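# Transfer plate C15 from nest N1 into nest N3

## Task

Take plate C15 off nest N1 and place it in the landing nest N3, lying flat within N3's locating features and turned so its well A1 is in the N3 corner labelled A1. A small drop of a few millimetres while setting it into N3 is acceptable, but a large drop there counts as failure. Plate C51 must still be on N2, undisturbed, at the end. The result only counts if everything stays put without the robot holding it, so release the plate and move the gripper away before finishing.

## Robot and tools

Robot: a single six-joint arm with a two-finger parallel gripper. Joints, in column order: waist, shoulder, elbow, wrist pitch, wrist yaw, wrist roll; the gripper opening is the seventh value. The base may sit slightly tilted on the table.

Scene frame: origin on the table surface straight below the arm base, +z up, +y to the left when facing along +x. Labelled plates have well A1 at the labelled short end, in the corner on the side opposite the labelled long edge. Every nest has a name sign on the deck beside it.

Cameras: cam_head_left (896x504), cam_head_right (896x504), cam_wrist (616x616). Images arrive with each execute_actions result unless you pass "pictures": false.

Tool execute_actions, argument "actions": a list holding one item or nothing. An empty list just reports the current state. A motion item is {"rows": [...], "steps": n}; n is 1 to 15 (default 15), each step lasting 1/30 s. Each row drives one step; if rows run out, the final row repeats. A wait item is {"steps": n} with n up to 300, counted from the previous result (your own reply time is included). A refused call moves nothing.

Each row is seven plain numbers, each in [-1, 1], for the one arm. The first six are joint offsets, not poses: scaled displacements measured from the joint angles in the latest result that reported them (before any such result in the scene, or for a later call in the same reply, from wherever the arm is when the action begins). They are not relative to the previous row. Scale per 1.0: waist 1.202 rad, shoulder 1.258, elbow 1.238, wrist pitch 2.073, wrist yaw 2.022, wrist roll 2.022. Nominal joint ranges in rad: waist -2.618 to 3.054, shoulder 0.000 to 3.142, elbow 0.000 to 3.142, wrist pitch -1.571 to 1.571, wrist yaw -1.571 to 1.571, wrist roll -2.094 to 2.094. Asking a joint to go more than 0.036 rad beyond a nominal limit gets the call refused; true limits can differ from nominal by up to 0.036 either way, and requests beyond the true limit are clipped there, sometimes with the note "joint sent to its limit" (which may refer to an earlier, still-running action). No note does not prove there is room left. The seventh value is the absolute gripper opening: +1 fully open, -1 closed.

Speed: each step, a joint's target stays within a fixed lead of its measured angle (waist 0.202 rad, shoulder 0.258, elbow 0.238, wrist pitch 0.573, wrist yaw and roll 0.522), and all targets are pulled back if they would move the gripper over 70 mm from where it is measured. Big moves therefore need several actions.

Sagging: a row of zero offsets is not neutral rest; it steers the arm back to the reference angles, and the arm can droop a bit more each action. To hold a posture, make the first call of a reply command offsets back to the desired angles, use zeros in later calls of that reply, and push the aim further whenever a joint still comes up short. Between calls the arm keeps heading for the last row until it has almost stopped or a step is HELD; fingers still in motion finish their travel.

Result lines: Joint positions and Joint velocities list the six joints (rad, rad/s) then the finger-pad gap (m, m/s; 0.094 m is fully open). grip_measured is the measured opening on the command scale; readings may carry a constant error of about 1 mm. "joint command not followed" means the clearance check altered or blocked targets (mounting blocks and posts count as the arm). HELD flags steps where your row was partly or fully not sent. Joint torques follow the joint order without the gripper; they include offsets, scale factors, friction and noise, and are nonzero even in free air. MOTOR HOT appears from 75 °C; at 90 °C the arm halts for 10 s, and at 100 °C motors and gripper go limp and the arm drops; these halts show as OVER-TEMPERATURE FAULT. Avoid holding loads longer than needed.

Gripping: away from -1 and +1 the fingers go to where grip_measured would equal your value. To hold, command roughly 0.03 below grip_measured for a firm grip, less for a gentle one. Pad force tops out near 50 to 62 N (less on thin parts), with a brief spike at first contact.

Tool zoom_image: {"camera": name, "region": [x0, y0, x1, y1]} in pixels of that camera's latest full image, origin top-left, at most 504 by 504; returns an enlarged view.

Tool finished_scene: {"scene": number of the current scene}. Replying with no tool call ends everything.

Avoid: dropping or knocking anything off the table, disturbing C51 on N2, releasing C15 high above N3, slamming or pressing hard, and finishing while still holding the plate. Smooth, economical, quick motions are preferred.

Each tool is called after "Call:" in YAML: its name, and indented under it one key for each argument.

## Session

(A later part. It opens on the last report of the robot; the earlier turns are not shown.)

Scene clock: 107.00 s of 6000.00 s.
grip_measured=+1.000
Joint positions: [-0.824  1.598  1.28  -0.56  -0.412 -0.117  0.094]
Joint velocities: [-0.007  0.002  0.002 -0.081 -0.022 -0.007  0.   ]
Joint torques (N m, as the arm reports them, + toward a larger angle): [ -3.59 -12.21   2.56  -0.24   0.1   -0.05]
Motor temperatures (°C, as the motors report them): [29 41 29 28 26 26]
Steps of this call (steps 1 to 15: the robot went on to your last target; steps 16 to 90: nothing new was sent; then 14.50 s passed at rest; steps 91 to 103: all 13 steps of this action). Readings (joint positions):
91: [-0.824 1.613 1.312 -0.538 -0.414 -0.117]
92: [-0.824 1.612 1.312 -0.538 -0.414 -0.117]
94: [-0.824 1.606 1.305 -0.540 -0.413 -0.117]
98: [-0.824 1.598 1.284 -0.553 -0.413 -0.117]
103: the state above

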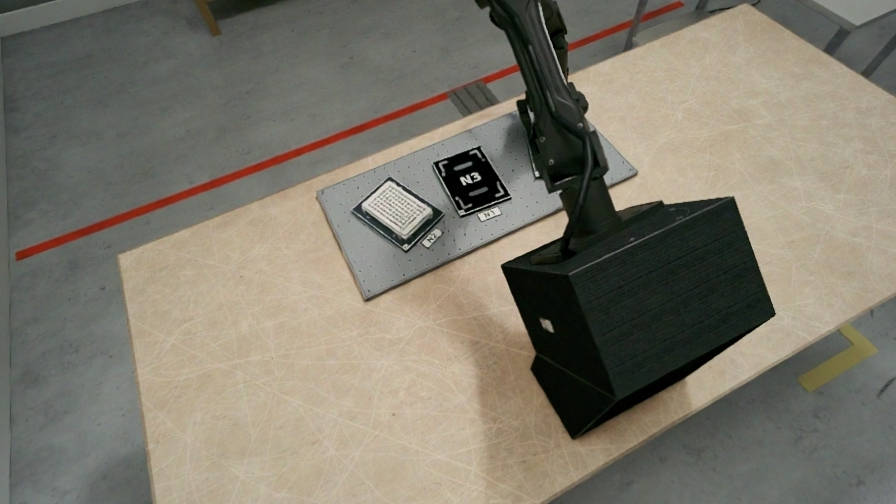

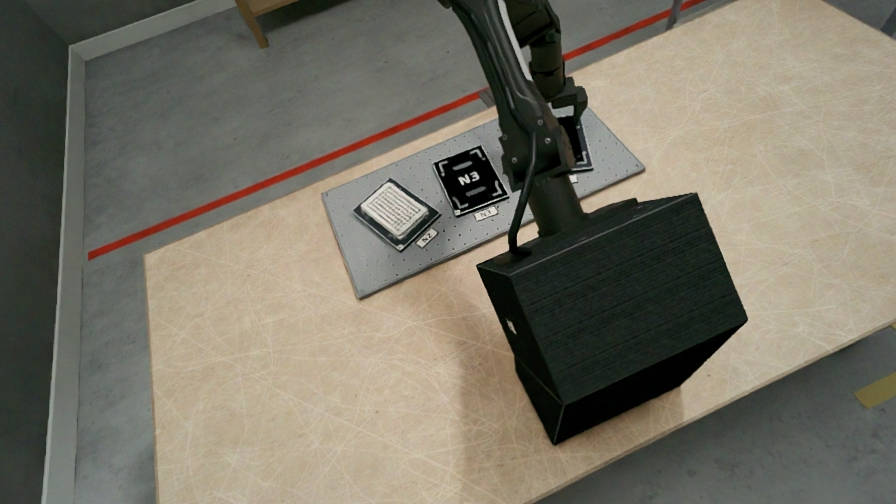

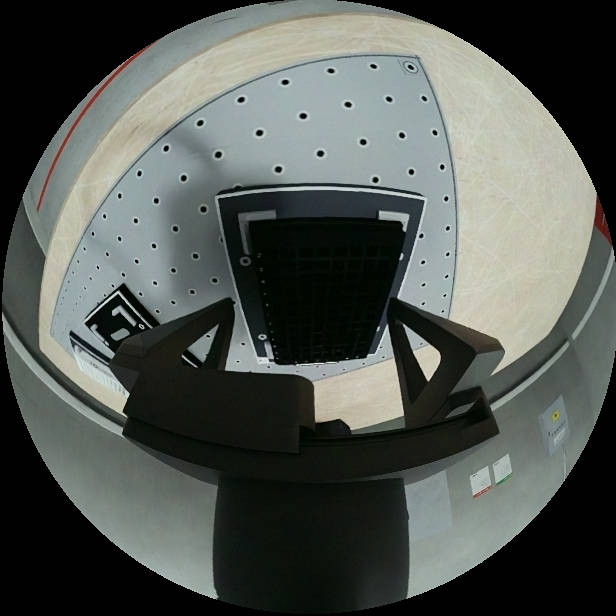

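Call:
execute_actions:
  actions:
    - {"rows":[[-0.015,0,0,0,0,0,1],[-0.029,0,0,0,0,0,1],[-0.029,0,0,0,0,0,1],[-0.029,0,0,0,0,0,1],[-0.029,0,0,0,0,0,1],[-0.029,0.008,0,0.004,0,0,1],[-0.029,0.016,0,0.008,0,0,1]],"steps":15}

Call:
zoom_image:
  camera: "cam_wrist"
  region: [170, 120, 470, 360]

Scene clock: 123.73 s of 6000.00 s.
grip_measured=+1.000
Joint positions: [-0.839  1.616  1.28  -0.558 -0.412 -0.117  0.094]
Joint velocities: [-0.007  0.002  0.007  0.022 -0.066  0.007  0.   ]
Joint torques (N m, as the arm reports them, + toward a larger angle): [ -4.76 -10.07   3.11  -0.04   0.04  -0.03]
Motor temperatures (°C, as the motors report them): [29 41 29 28 26 26]
Steps of this call (steps 1 to 15: the robot went on to your last target; steps 16 to 90: nothing new was sent; then 13.23 s passed at rest; steps 91 to 105: all 15 steps of this action). Readings (joint positions):
91: [-0.824 1.598 1.280 -0.560 -0.412 -0.117]
92: [-0.825 1.598 1.280 -0.560 -0.412 -0.117]
94: [-0.831 1.598 1.280 -0.560 -0.412 -0.117]
98: [-0.839 1.602 1.280 -0.559 -0.412 -0.117]
105: the state above

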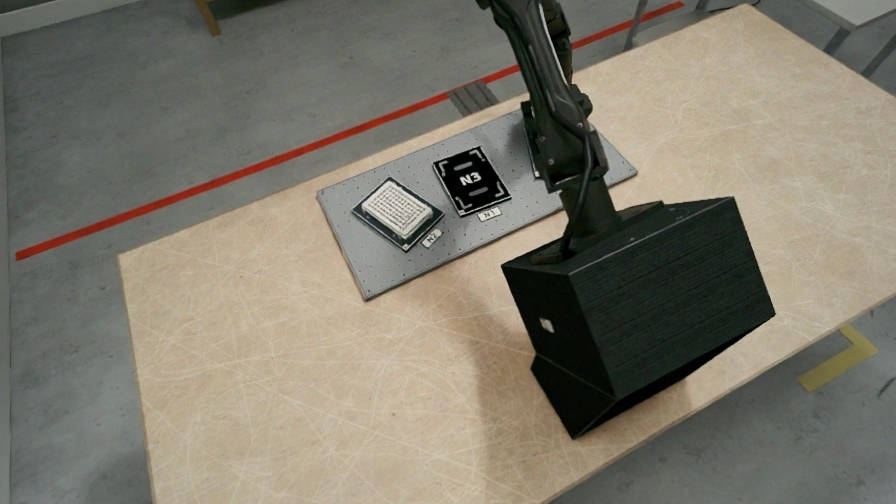

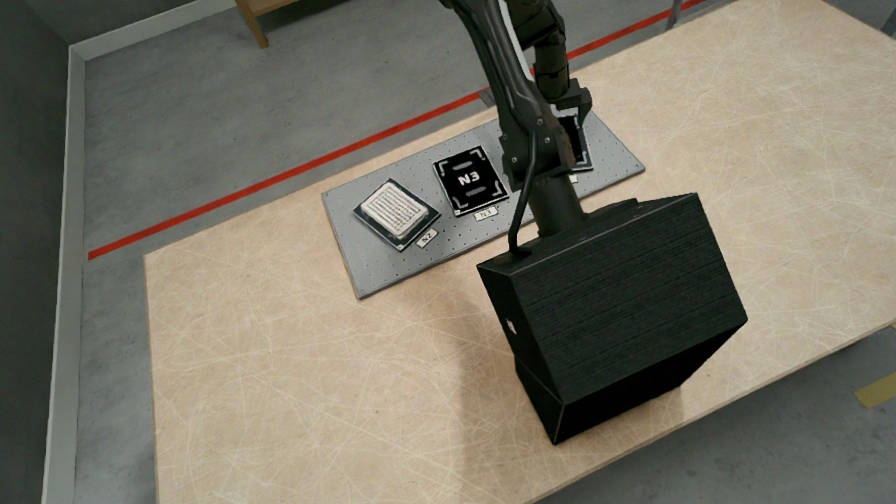

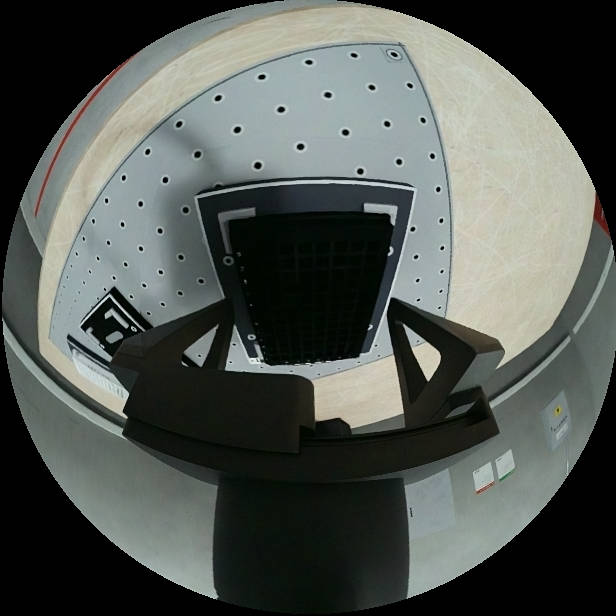

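Region (170, 120, 470, 360) of cam_wrist's 616x616 image, scaled by 1.680, with more detail than that image has; it fills the top 403 rows of this view, and the rest is white.

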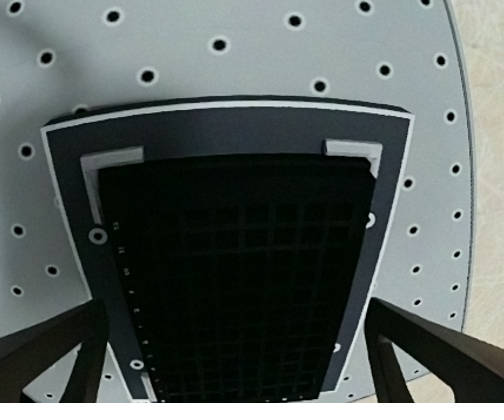

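Call:
execute_actions:
  actions: []

Scene clock: 147.20 s of 6000.00 s.
grip_measured=+1.000
Joint positions: [-0.839  1.616  1.28  -0.558 -0.412 -0.117  0.094]
Joint velocities: [ 0.012 -0.012 -0.002  0.066 -0.066 -0.037  0.   ]
Joint torques (N m, as the arm reports them, + toward a larger angle): [ -4.71 -10.05   3.13   0.     0.03   0.  ]
Motor temperatures (°C, as the motors report them): [29 40 29 28 26 26]
Steps of this call (steps 1 to 15: the robot went on to your last target; steps 16 to 90: nothing new was sent; then 20.47 s passed at rest). Readings (joint positions):
1: [-0.839 1.616 1.280 -0.558 -0.412 -0.117]
2: [-0.839 1.616 1.280 -0.558 -0.412 -0.117]
4: [-0.839 1.616 1.280 -0.558 -0.412 -0.117]
8: [-0.839 1.616 1.280 -0.558 -0.412 -0.117]
90: the state above
The arm was judged still, so your last target was given up. Only a new action makes it travel on or press farther. Fingers that are still opening or closing keep moving.

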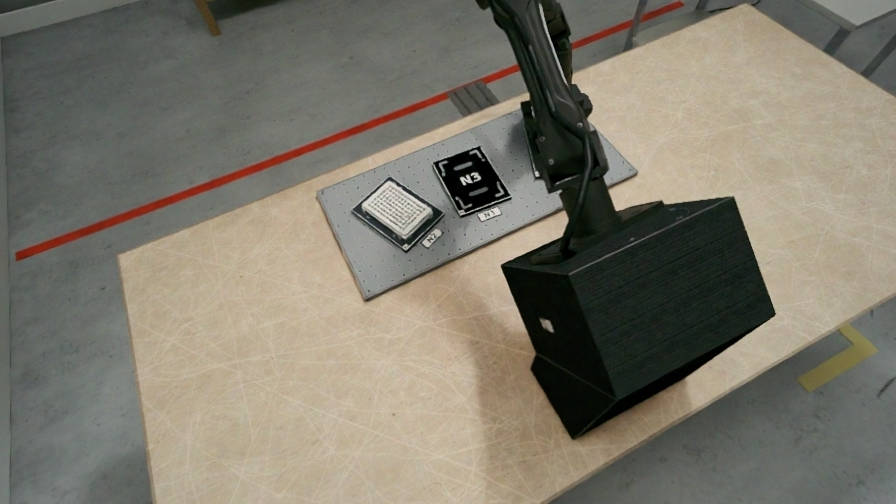

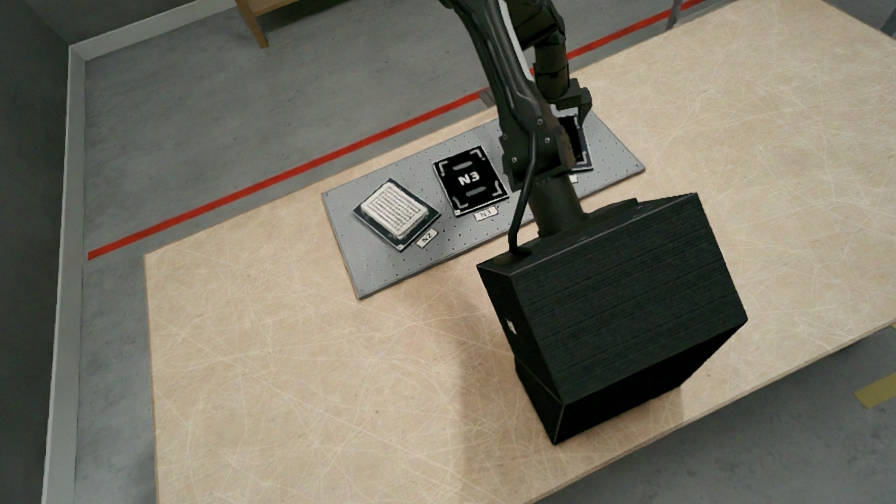

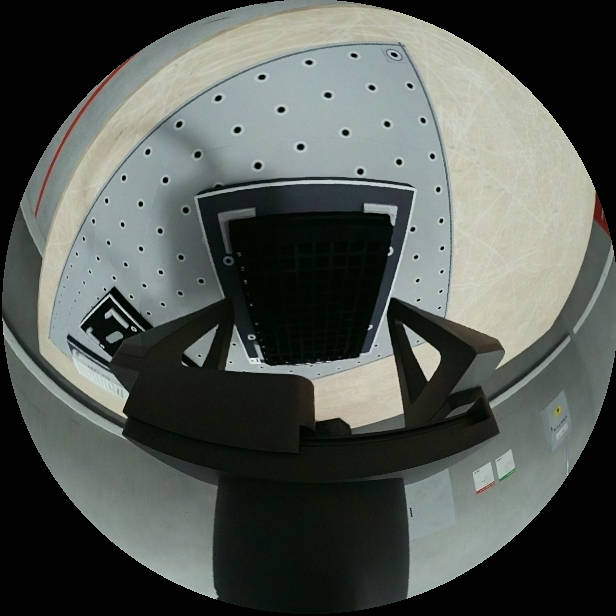

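Call:
execute_actions:
  actions:
    - {"rows":[[0.004,0,0,0,0,0,1],[0.008,0,0,0,0,0,1],[0.009,0.005,0,0.003,0,0,1],[0.009,0.01,0,0.005,0,0,1],[0.009,0.015,0,0.008,0,0,1],[0.009,0.018,0,0.01,0,0,1]],"steps":15}

Scene clock: 156.07 s of 6000.00 s.
grip_measured=+1.000
Joint positions: [-0.825  1.637  1.28  -0.554 -0.412 -0.117  0.094]
Joint velocities: [-0.027  0.002  0.012 -0.081  0.051  0.022  0.   ]
Joint torques (N m, as the arm reports them, + toward a larger angle): [ -3.74 -10.23   2.81  -0.08   0.06  -0.01]
Motor temperatures (°C, as the motors report them): [29 40 29 28 26 26]
Steps of this call (steps 1 to 90: nothing new was sent; then 5.37 s passed at rest; steps 91 to 105: all 15 steps of this action). Readings (joint positions):
91: [-0.839 1.616 1.280 -0.558 -0.412 -0.117]
92: [-0.838 1.616 1.280 -0.558 -0.412 -0.117]
94: [-0.832 1.616 1.280 -0.558 -0.412 -0.117]
98: [-0.825 1.626 1.280 -0.554 -0.412 -0.117]
105: the state above

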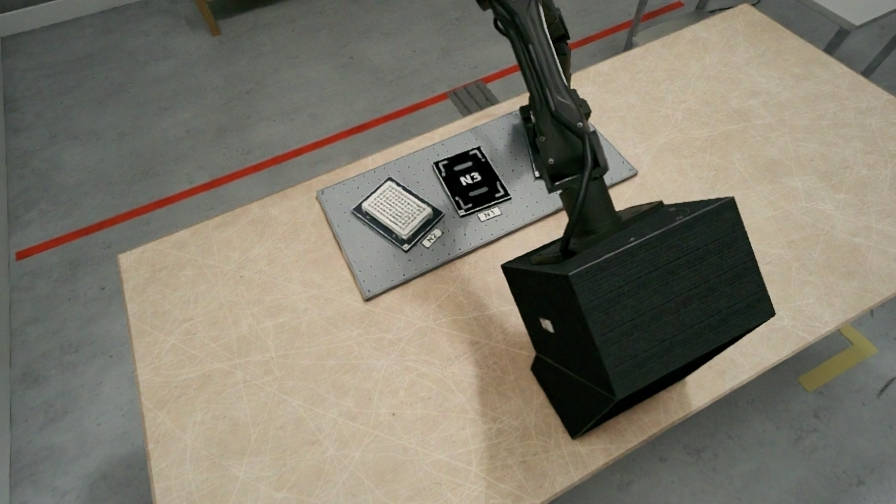

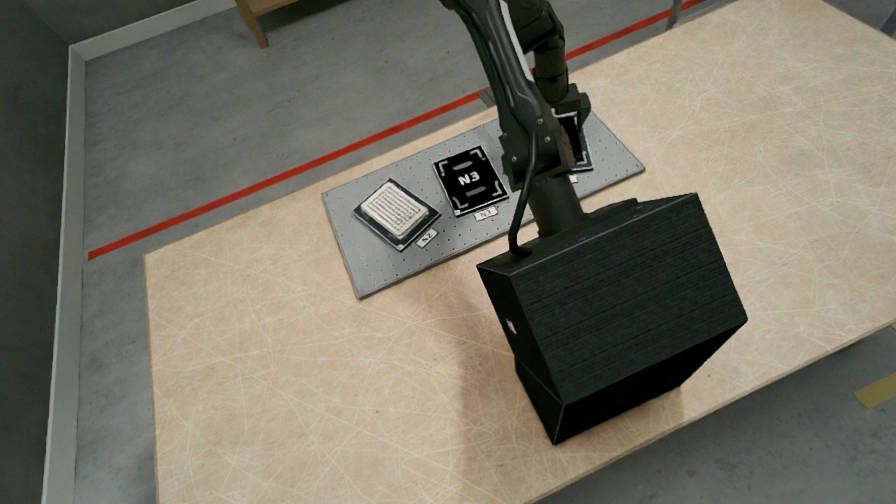

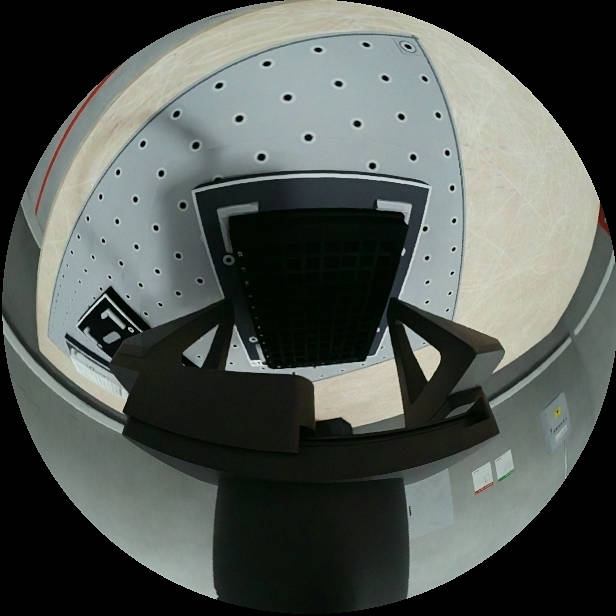

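Call:
zoom_image:
  camera: "cam_wrist"
  region: [170,150,470,400]

Region (170, 150, 470, 400) of cam_wrist's 616x616 image, scaled by 1.680, with more detail than that image has.

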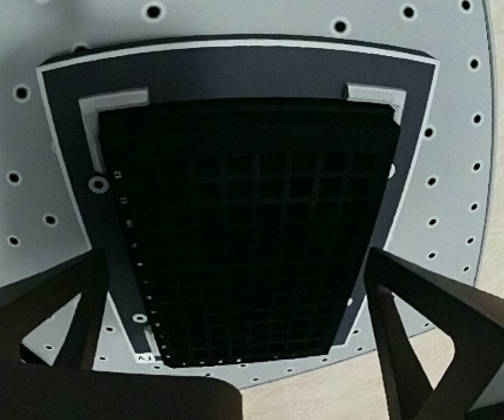

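Call:
execute_actions:
  actions:
    - {"rows":[[0,0.003,0,0.002,0,0,1],[0,0.006,0,0.004,0,0,1],[0,0.009,0,0.006,0,0,1],[0,0.012,0,0.009,0,0,1]],"steps":12}

Call:
zoom_image:
  camera: "cam_wrist"
  region: [170,150,470,400]

Scene clock: 184.40 s of 6000.00 s.
grip_measured=+1.000
Joint positions: [-0.825  1.648  1.28  -0.551 -0.412 -0.117  0.094]
Joint velocities: [ 0.007 -0.002 -0.007  0.037  0.081 -0.022  0.   ]
Joint torques (N m, as the arm reports them, + toward a larger angle): [-3.32 -9.89  2.94 -0.06  0.01 -0.01]
Motor temperatures (°C, as the motors report them): [29 40 29 28 26 26]
Steps of this call (steps 1 to 15: the robot went on to your last target; steps 16 to 90: nothing new was sent; then 24.93 s passed at rest; steps 91 to 102: all 12 steps of this action). Readings (joint positions):
91: [-0.825 1.637 1.280 -0.553 -0.412 -0.117]
92: [-0.825 1.637 1.280 -0.553 -0.412 -0.117]
94: [-0.825 1.637 1.280 -0.553 -0.412 -0.117]
98: [-0.825 1.645 1.280 -0.551 -0.412 -0.117]
102: the state above

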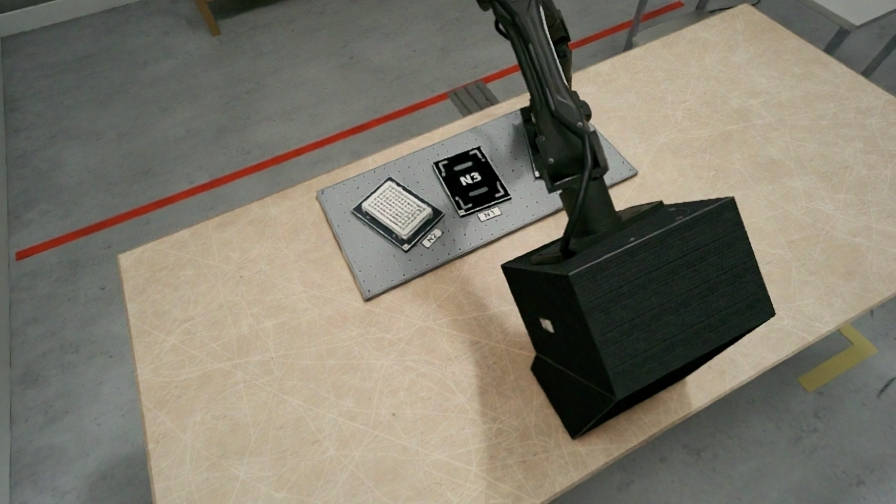

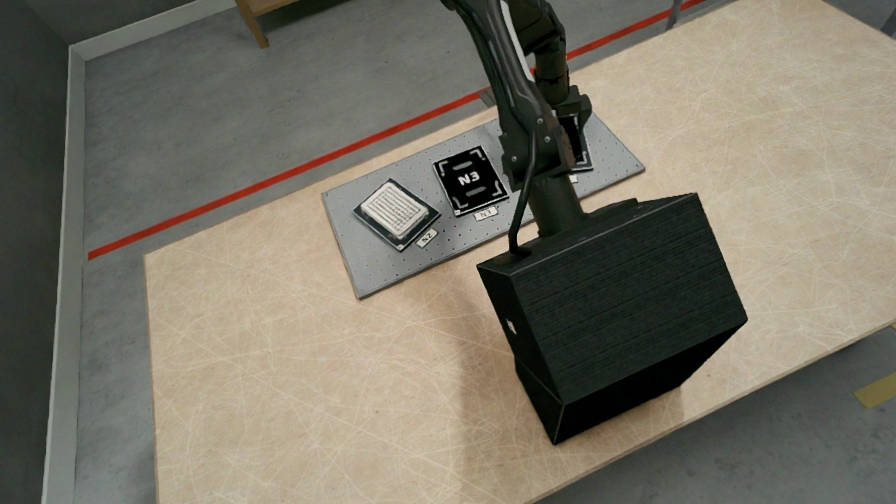

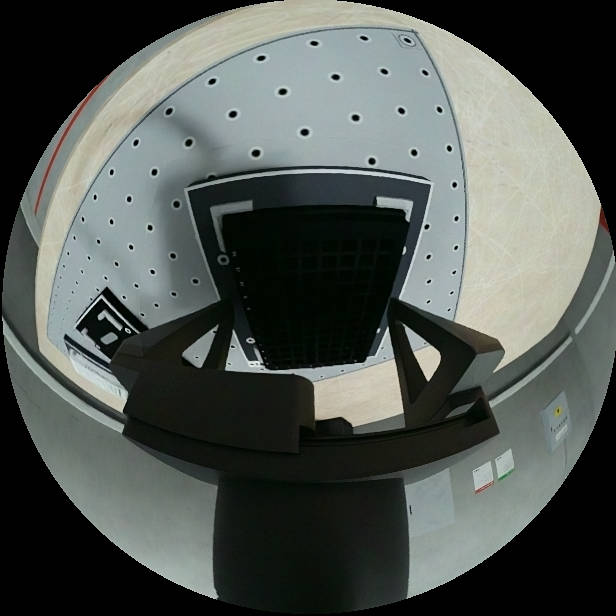

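Region (170, 150, 470, 400) of cam_wrist's 616x616 image, scaled by 1.680, with more detail than that image has.

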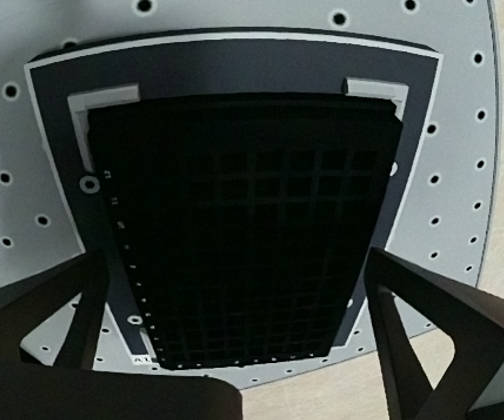

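Call:
execute_actions:
  actions:
    - {"rows":[[0,-0.01,0,0,0.002,0,1],[0,-0.016,0,0,0.004,0,1],[0,-0.016,0,0,0.007,0,1],[0,-0.016,0,0,0.01,0,1]],"steps":12}

Call:
zoom_image:
  camera: "cam_wrist"
  region: [170,150,470,400]

Scene clock: 193.00 s of 6000.00 s.
grip_measured=+1.000
Joint positions: [-0.825  1.648  1.28  -0.551 -0.401 -0.117  0.094]
Joint velocities: [-0.022  0.027 -0.002 -0.037  0.022 -0.007  0.   ]
Joint torques (N m, as the arm reports them, + toward a larger angle): [ -3.53 -12.16   2.88  -0.26   0.16  -0.03]
Motor temperatures (°C, as the motors report them): [29 40 29 28 26 26]
Steps of this call (steps 1 to 15: the robot went on to your last target; steps 16 to 90: nothing new was sent; then 5.20 s passed at rest; steps 91 to 102: all 12 steps of this action). Readings (joint positions):
91: [-0.825 1.648 1.280 -0.551 -0.412 -0.117]
92: [-0.825 1.648 1.280 -0.551 -0.412 -0.117]
94: [-0.825 1.648 1.280 -0.551 -0.409 -0.117]
98: [-0.825 1.648 1.280 -0.551 -0.404 -0.117]
102: the state above

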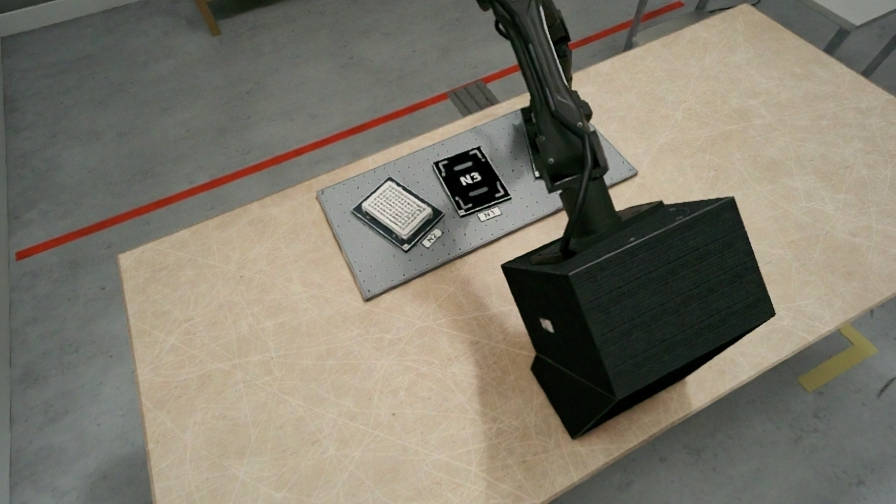

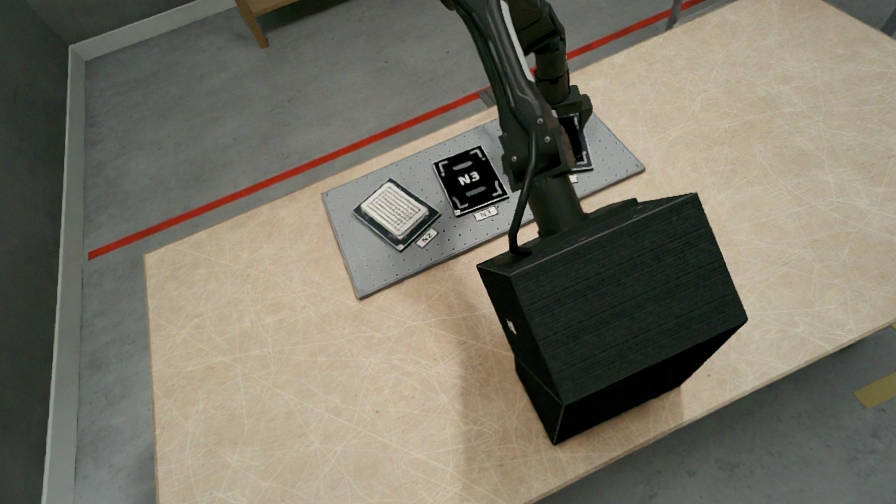

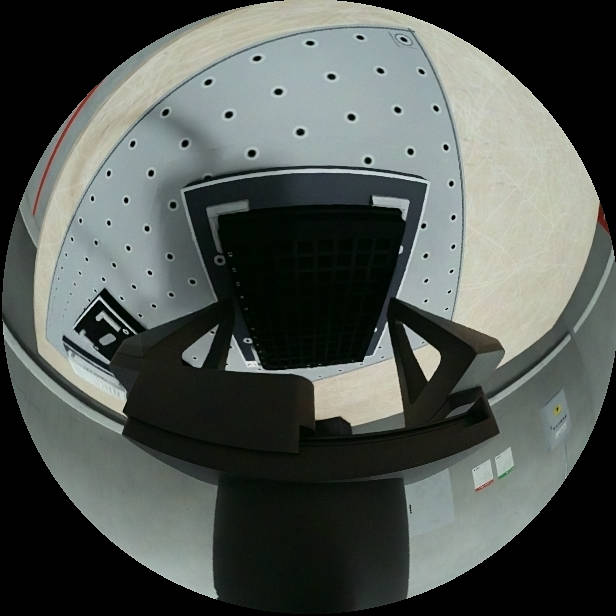

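Region (170, 150, 470, 400) of cam_wrist's 616x616 image, scaled by 1.680, with more detail than that image has.

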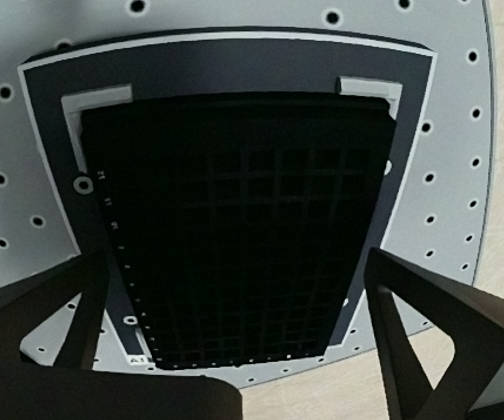

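Call:
execute_actions:
  actions:
    - {"rows":[[0,0.003,0,0.002,0,0,1],[0,0.006,0,0.004,0,0,1],[0,0.009,0,0.006,0,0,1],[0,0.012,0,0.008,0,0,1],[0,0.014,0,0.010,0,0,1]],"steps":12}

Call:
zoom_image:
  camera: "cam_wrist"
  region: [170,150,470,400]

Scene clock: 199.23 s of 6000.00 s.
grip_measured=+1.000
Joint positions: [-0.825  1.657  1.28  -0.548 -0.401 -0.117  0.094]
Joint velocities: [-0.012  0.002 -0.007  0.007  0.037  0.007  0.   ]
Joint torques (N m, as the arm reports them, + toward a larger angle): [-3.41 -9.74  2.79 -0.08  0.   -0.01]
Motor temperatures (°C, as the motors report them): [29 40 29 27 26 26]
Steps of this call (steps 1 to 15: the robot went on to your last target; steps 16 to 90: nothing new was sent; then 2.83 s passed at rest; steps 91 to 102: all 12 steps of this action). Readings (joint positions):
91: [-0.825 1.648 1.280 -0.551 -0.400 -0.117]
92: [-0.825 1.648 1.280 -0.551 -0.400 -0.117]
94: [-0.825 1.649 1.280 -0.551 -0.400 -0.117]
98: [-0.825 1.657 1.280 -0.548 -0.401 -0.117]
102: the state above

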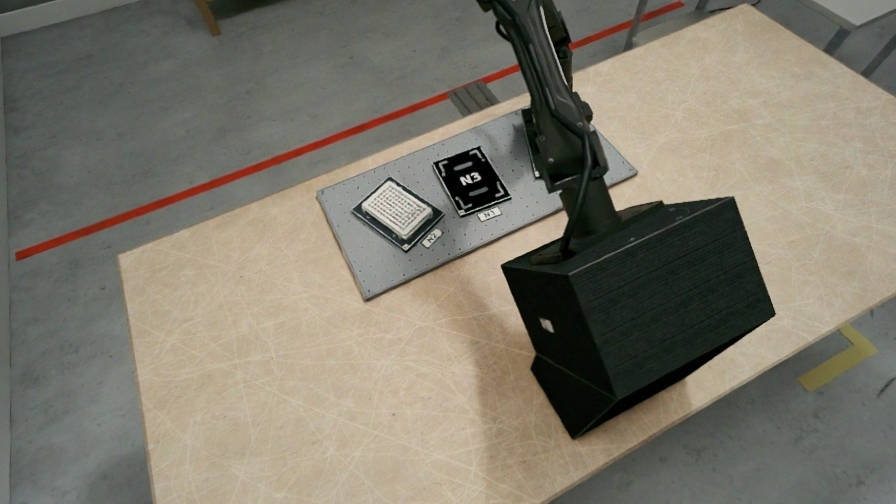

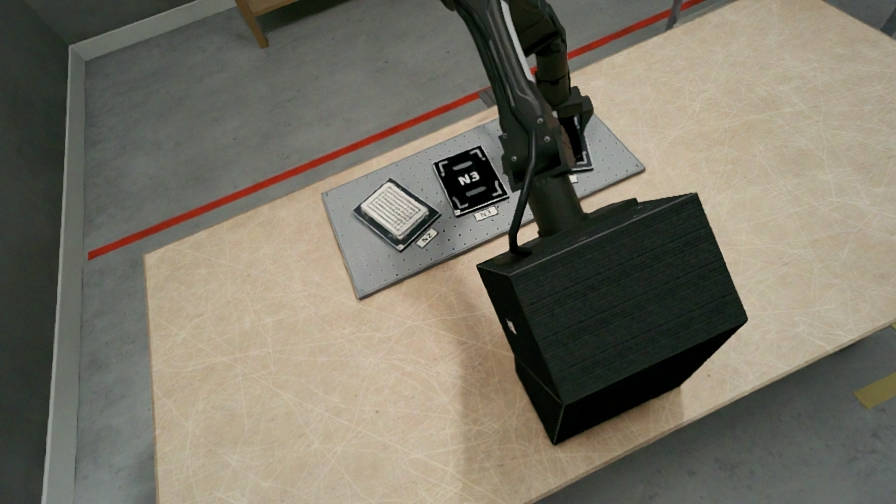

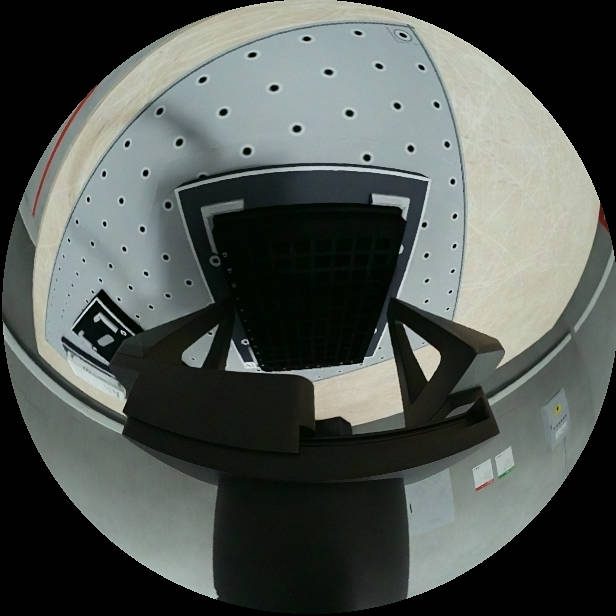

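Region (170, 150, 470, 400) of cam_wrist's 616x616 image, scaled by 1.680, with more detail than that image has.

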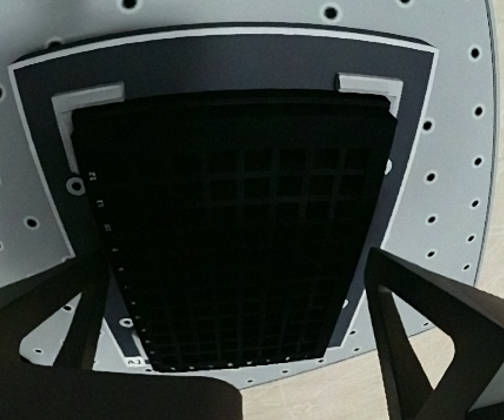

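Call:
execute_actions:
  actions:
    - {"rows":[[0,-0.012,0,0,-0.002,0,1],[0,-0.018,0,0,-0.004,0,1],[0,-0.018,0,0,-0.0065,0,1],[0,-0.018,0,0,-0.0065,0,1],[0,-0.018,0,0,-0.0065,0,1],[0,-0.01,0,0,-0.0065,0,1],[0,0,0,0,-0.0065,0,1],[0,0.004,0,0.002,-0.0065,0,1],[0,0.008,0,0.004,-0.0065,0,1],[0,0.012,0,0.006,-0.0065,0,1]],"steps":15}

Call:
zoom_image:
  camera: "cam_wrist"
  region: [170,150,470,400]

Scene clock: 222.07 s of 6000.00 s.
grip_measured=+1.000
Joint positions: [-0.825  1.657  1.28  -0.548 -0.402 -0.117  0.094]
Joint velocities: [ 0.007 -0.012  0.012  0.007  0.022 -0.007  0.   ]
Joint torques (N m, as the arm reports them, + toward a larger angle): [-3.32 -9.03  2.94 -0.1  -0.07  0.  ]
Motor temperatures (°C, as the motors report them): [29 40 29 27 26 26]
Steps of this call (steps 1 to 15: the robot went on to your last target; steps 16 to 90: nothing new was sent; then 19.33 s passed at rest; steps 91 to 105: all 15 steps of this action). Readings (joint positions):
91: [-0.825 1.657 1.280 -0.548 -0.401 -0.117]
92: [-0.825 1.657 1.280 -0.548 -0.401 -0.117]
94: [-0.825 1.657 1.280 -0.548 -0.402 -0.117]
98: [-0.825 1.657 1.280 -0.548 -0.402 -0.117]
105: the state above

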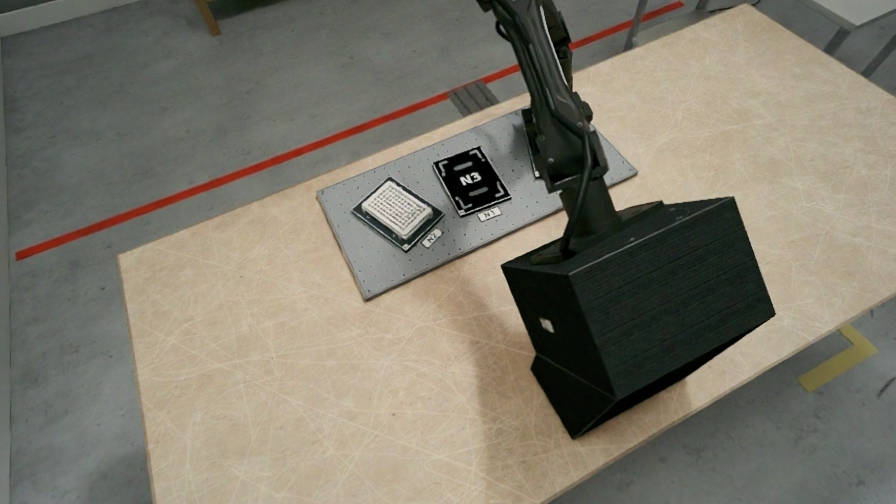

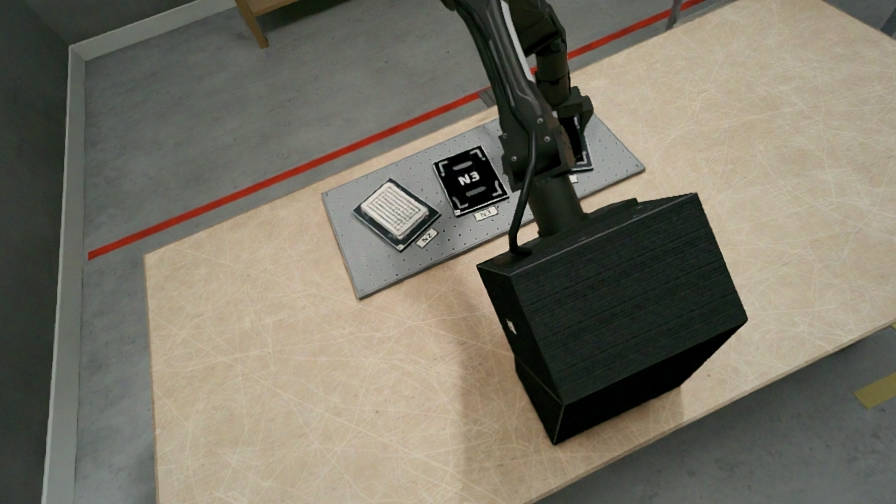

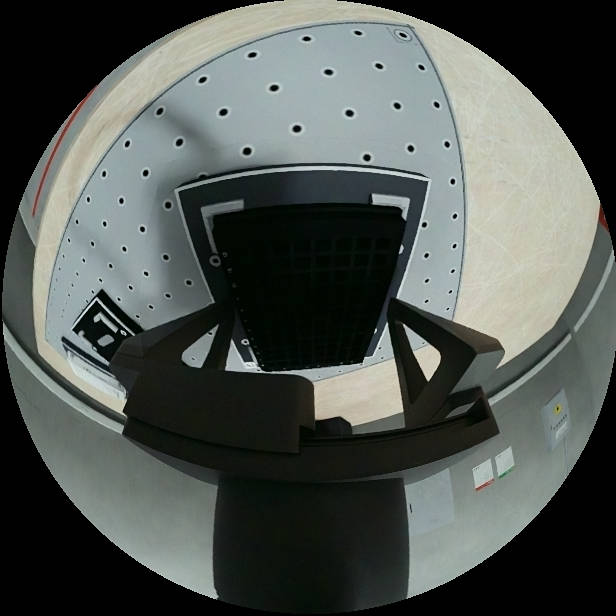

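Region (170, 150, 470, 400) of cam_wrist's 616x616 image, scaled by 1.680, with more detail than that image has.

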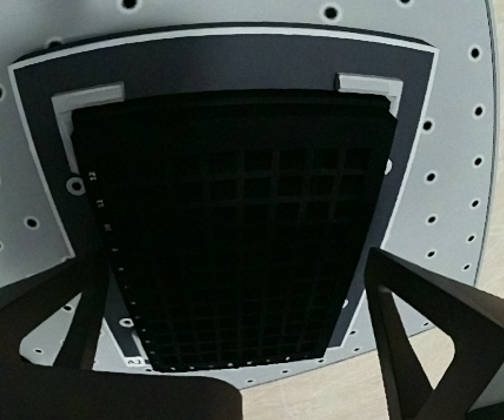

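Call:
execute_actions:
  actions:
    - {"rows":[[0,-0.01,0,0,0,0,1],[0,-0.02,0,0,0,0,1],[0,-0.024,0,0,0,0,1],[0,-0.024,0,0,0,0,1],[0,-0.024,0,0,-0.003,0,1],[0,-0.024,0,0,-0.006,0,1],[0,-0.024,0,0,-0.009,0,1]],"steps":14}

Call:
zoom_image:
  camera: "cam_wrist"
  region: [170,150,470,400]

Scene clock: 228.97 s of 6000.00 s.
grip_measured=+1.000
Joint positions: [-0.824  1.65   1.28  -0.548 -0.412 -0.117  0.094]
Joint velocities: [ 0.007  0.002 -0.012  0.022  0.037 -0.022  0.   ]
Joint torques (N m, as the arm reports them, + toward a larger angle): [ -3.54 -12.36   2.82  -0.27  -0.01  -0.02]
Motor temperatures (°C, as the motors report them): [29 40 29 27 26 26]
Steps of this call (steps 1 to 15: the robot went on to your last target; steps 16 to 90: nothing new was sent; then 3.43 s passed at rest; steps 91 to 104: all 14 steps of this action). Readings (joint positions):
91: [-0.825 1.657 1.280 -0.548 -0.402 -0.117]
92: [-0.825 1.656 1.280 -0.548 -0.402 -0.117]
94: [-0.825 1.655 1.280 -0.548 -0.402 -0.117]
98: [-0.824 1.650 1.280 -0.548 -0.407 -0.117]
104: the state above

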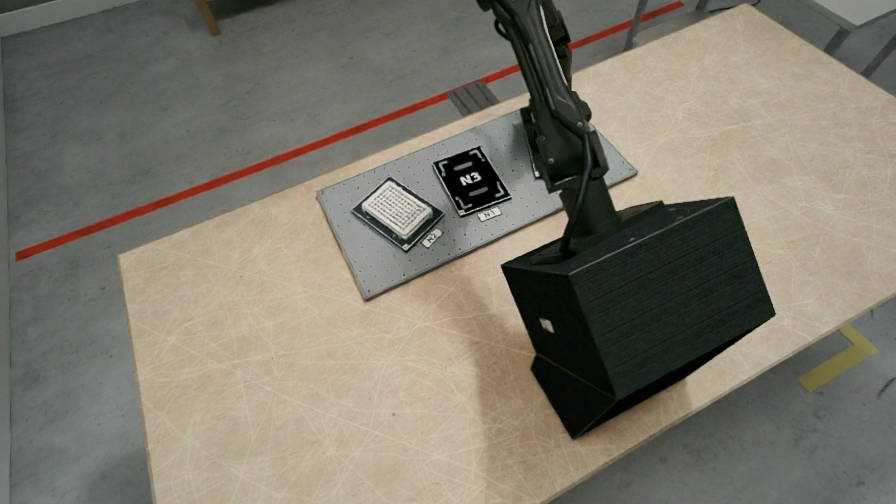

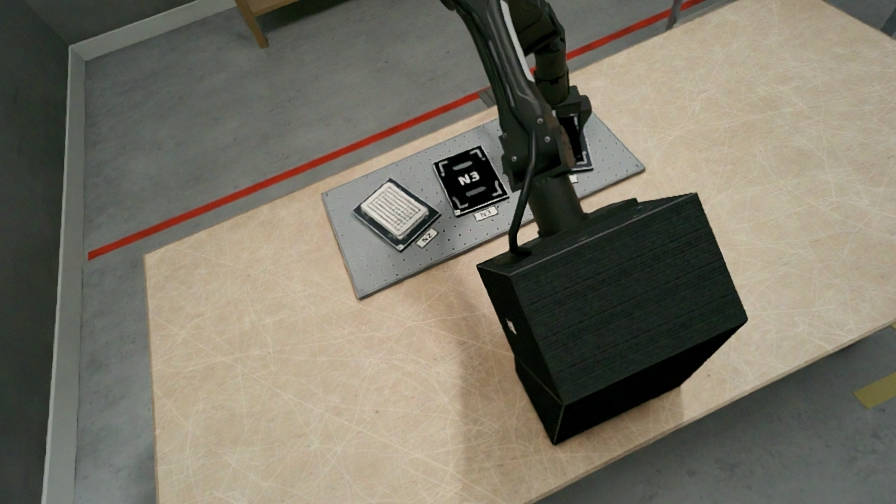

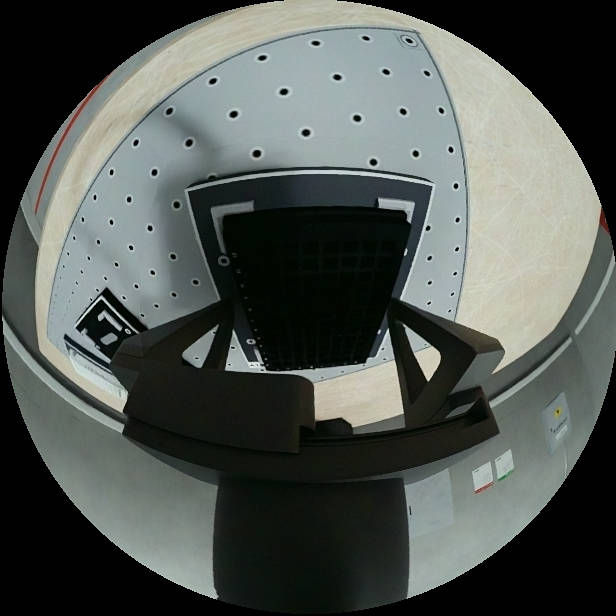

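Region (170, 150, 470, 400) of cam_wrist's 616x616 image, scaled by 1.680, with more detail than that image has.

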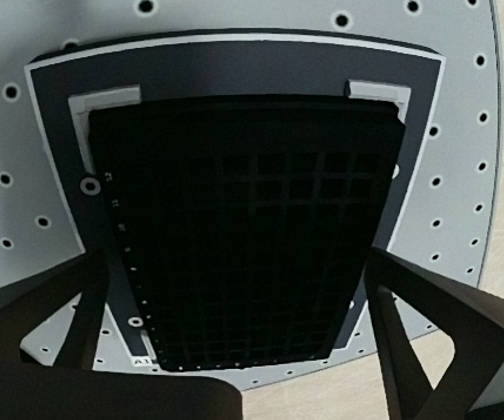

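Call:
execute_actions:
  actions:
    - {"rows":[[0,0.003,0,0.001,0,0,1],[0,0.006,0,0.002,0,0,1],[0,0.009,0,0.003,0,0,1],[0,0.012,0,0.004,0,0,1],[0,0.015,0,0.005,0,0,1]],"steps":12}

Call:
zoom_image:
  camera: "cam_wrist"
  region: [170,150,470,400]

Scene clock: 237.33 s of 6000.00 s.
grip_measured=+1.000
Joint positions: [-0.824  1.658  1.28  -0.548 -0.415 -0.117  0.094]
Joint velocities: [ 0.007  0.002 -0.012 -0.007  0.022  0.066  0.   ]
Joint torques (N m, as the arm reports them, + toward a larger angle): [-3.7  -9.39  2.94 -0.12  0.1   0.01]
Motor temperatures (°C, as the motors report them): [29 41 29 27 26 26]
Steps of this call (steps 1 to 15: the robot went on to your last target; steps 16 to 90: nothing new was sent; then 4.97 s passed at rest; steps 91 to 102: all 12 steps of this action). Readings (joint positions):
91: [-0.824 1.650 1.280 -0.548 -0.414 -0.117]
92: [-0.824 1.650 1.280 -0.548 -0.414 -0.117]
94: [-0.824 1.651 1.280 -0.548 -0.414 -0.117]
98: [-0.824 1.658 1.280 -0.548 -0.416 -0.117]
102: the state above

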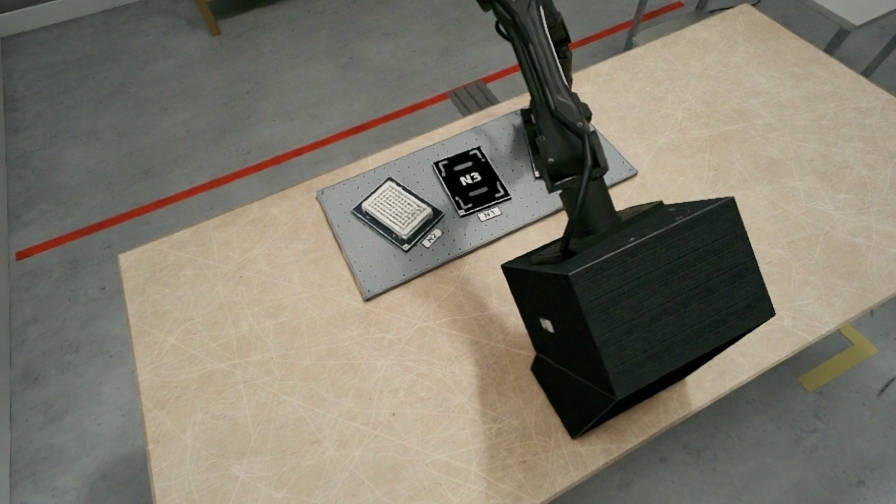

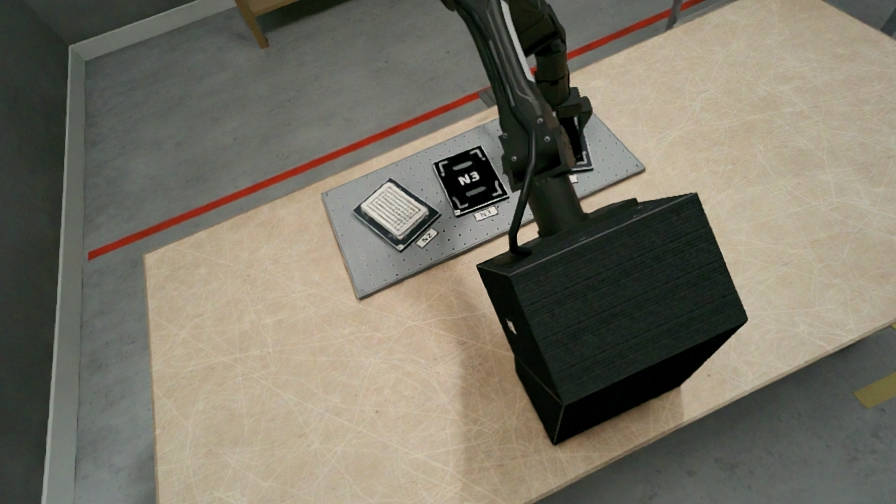

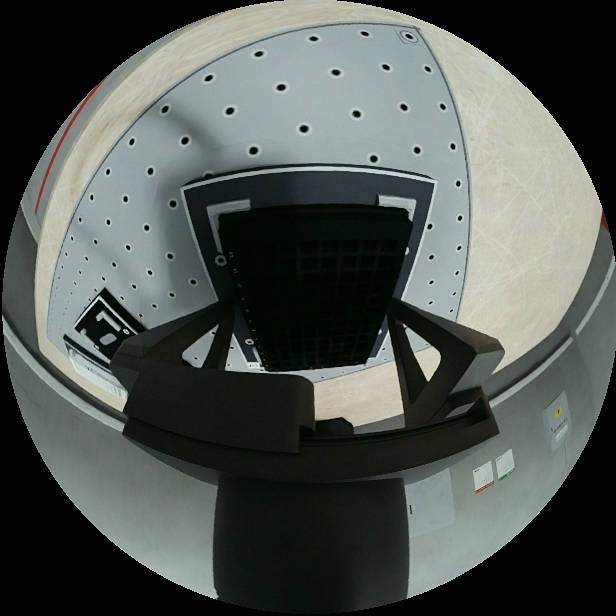

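Region (170, 150, 470, 400) of cam_wrist's 616x616 image, scaled by 1.680, with more detail than that image has.

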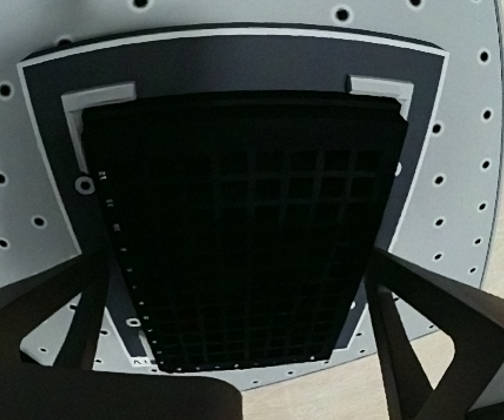

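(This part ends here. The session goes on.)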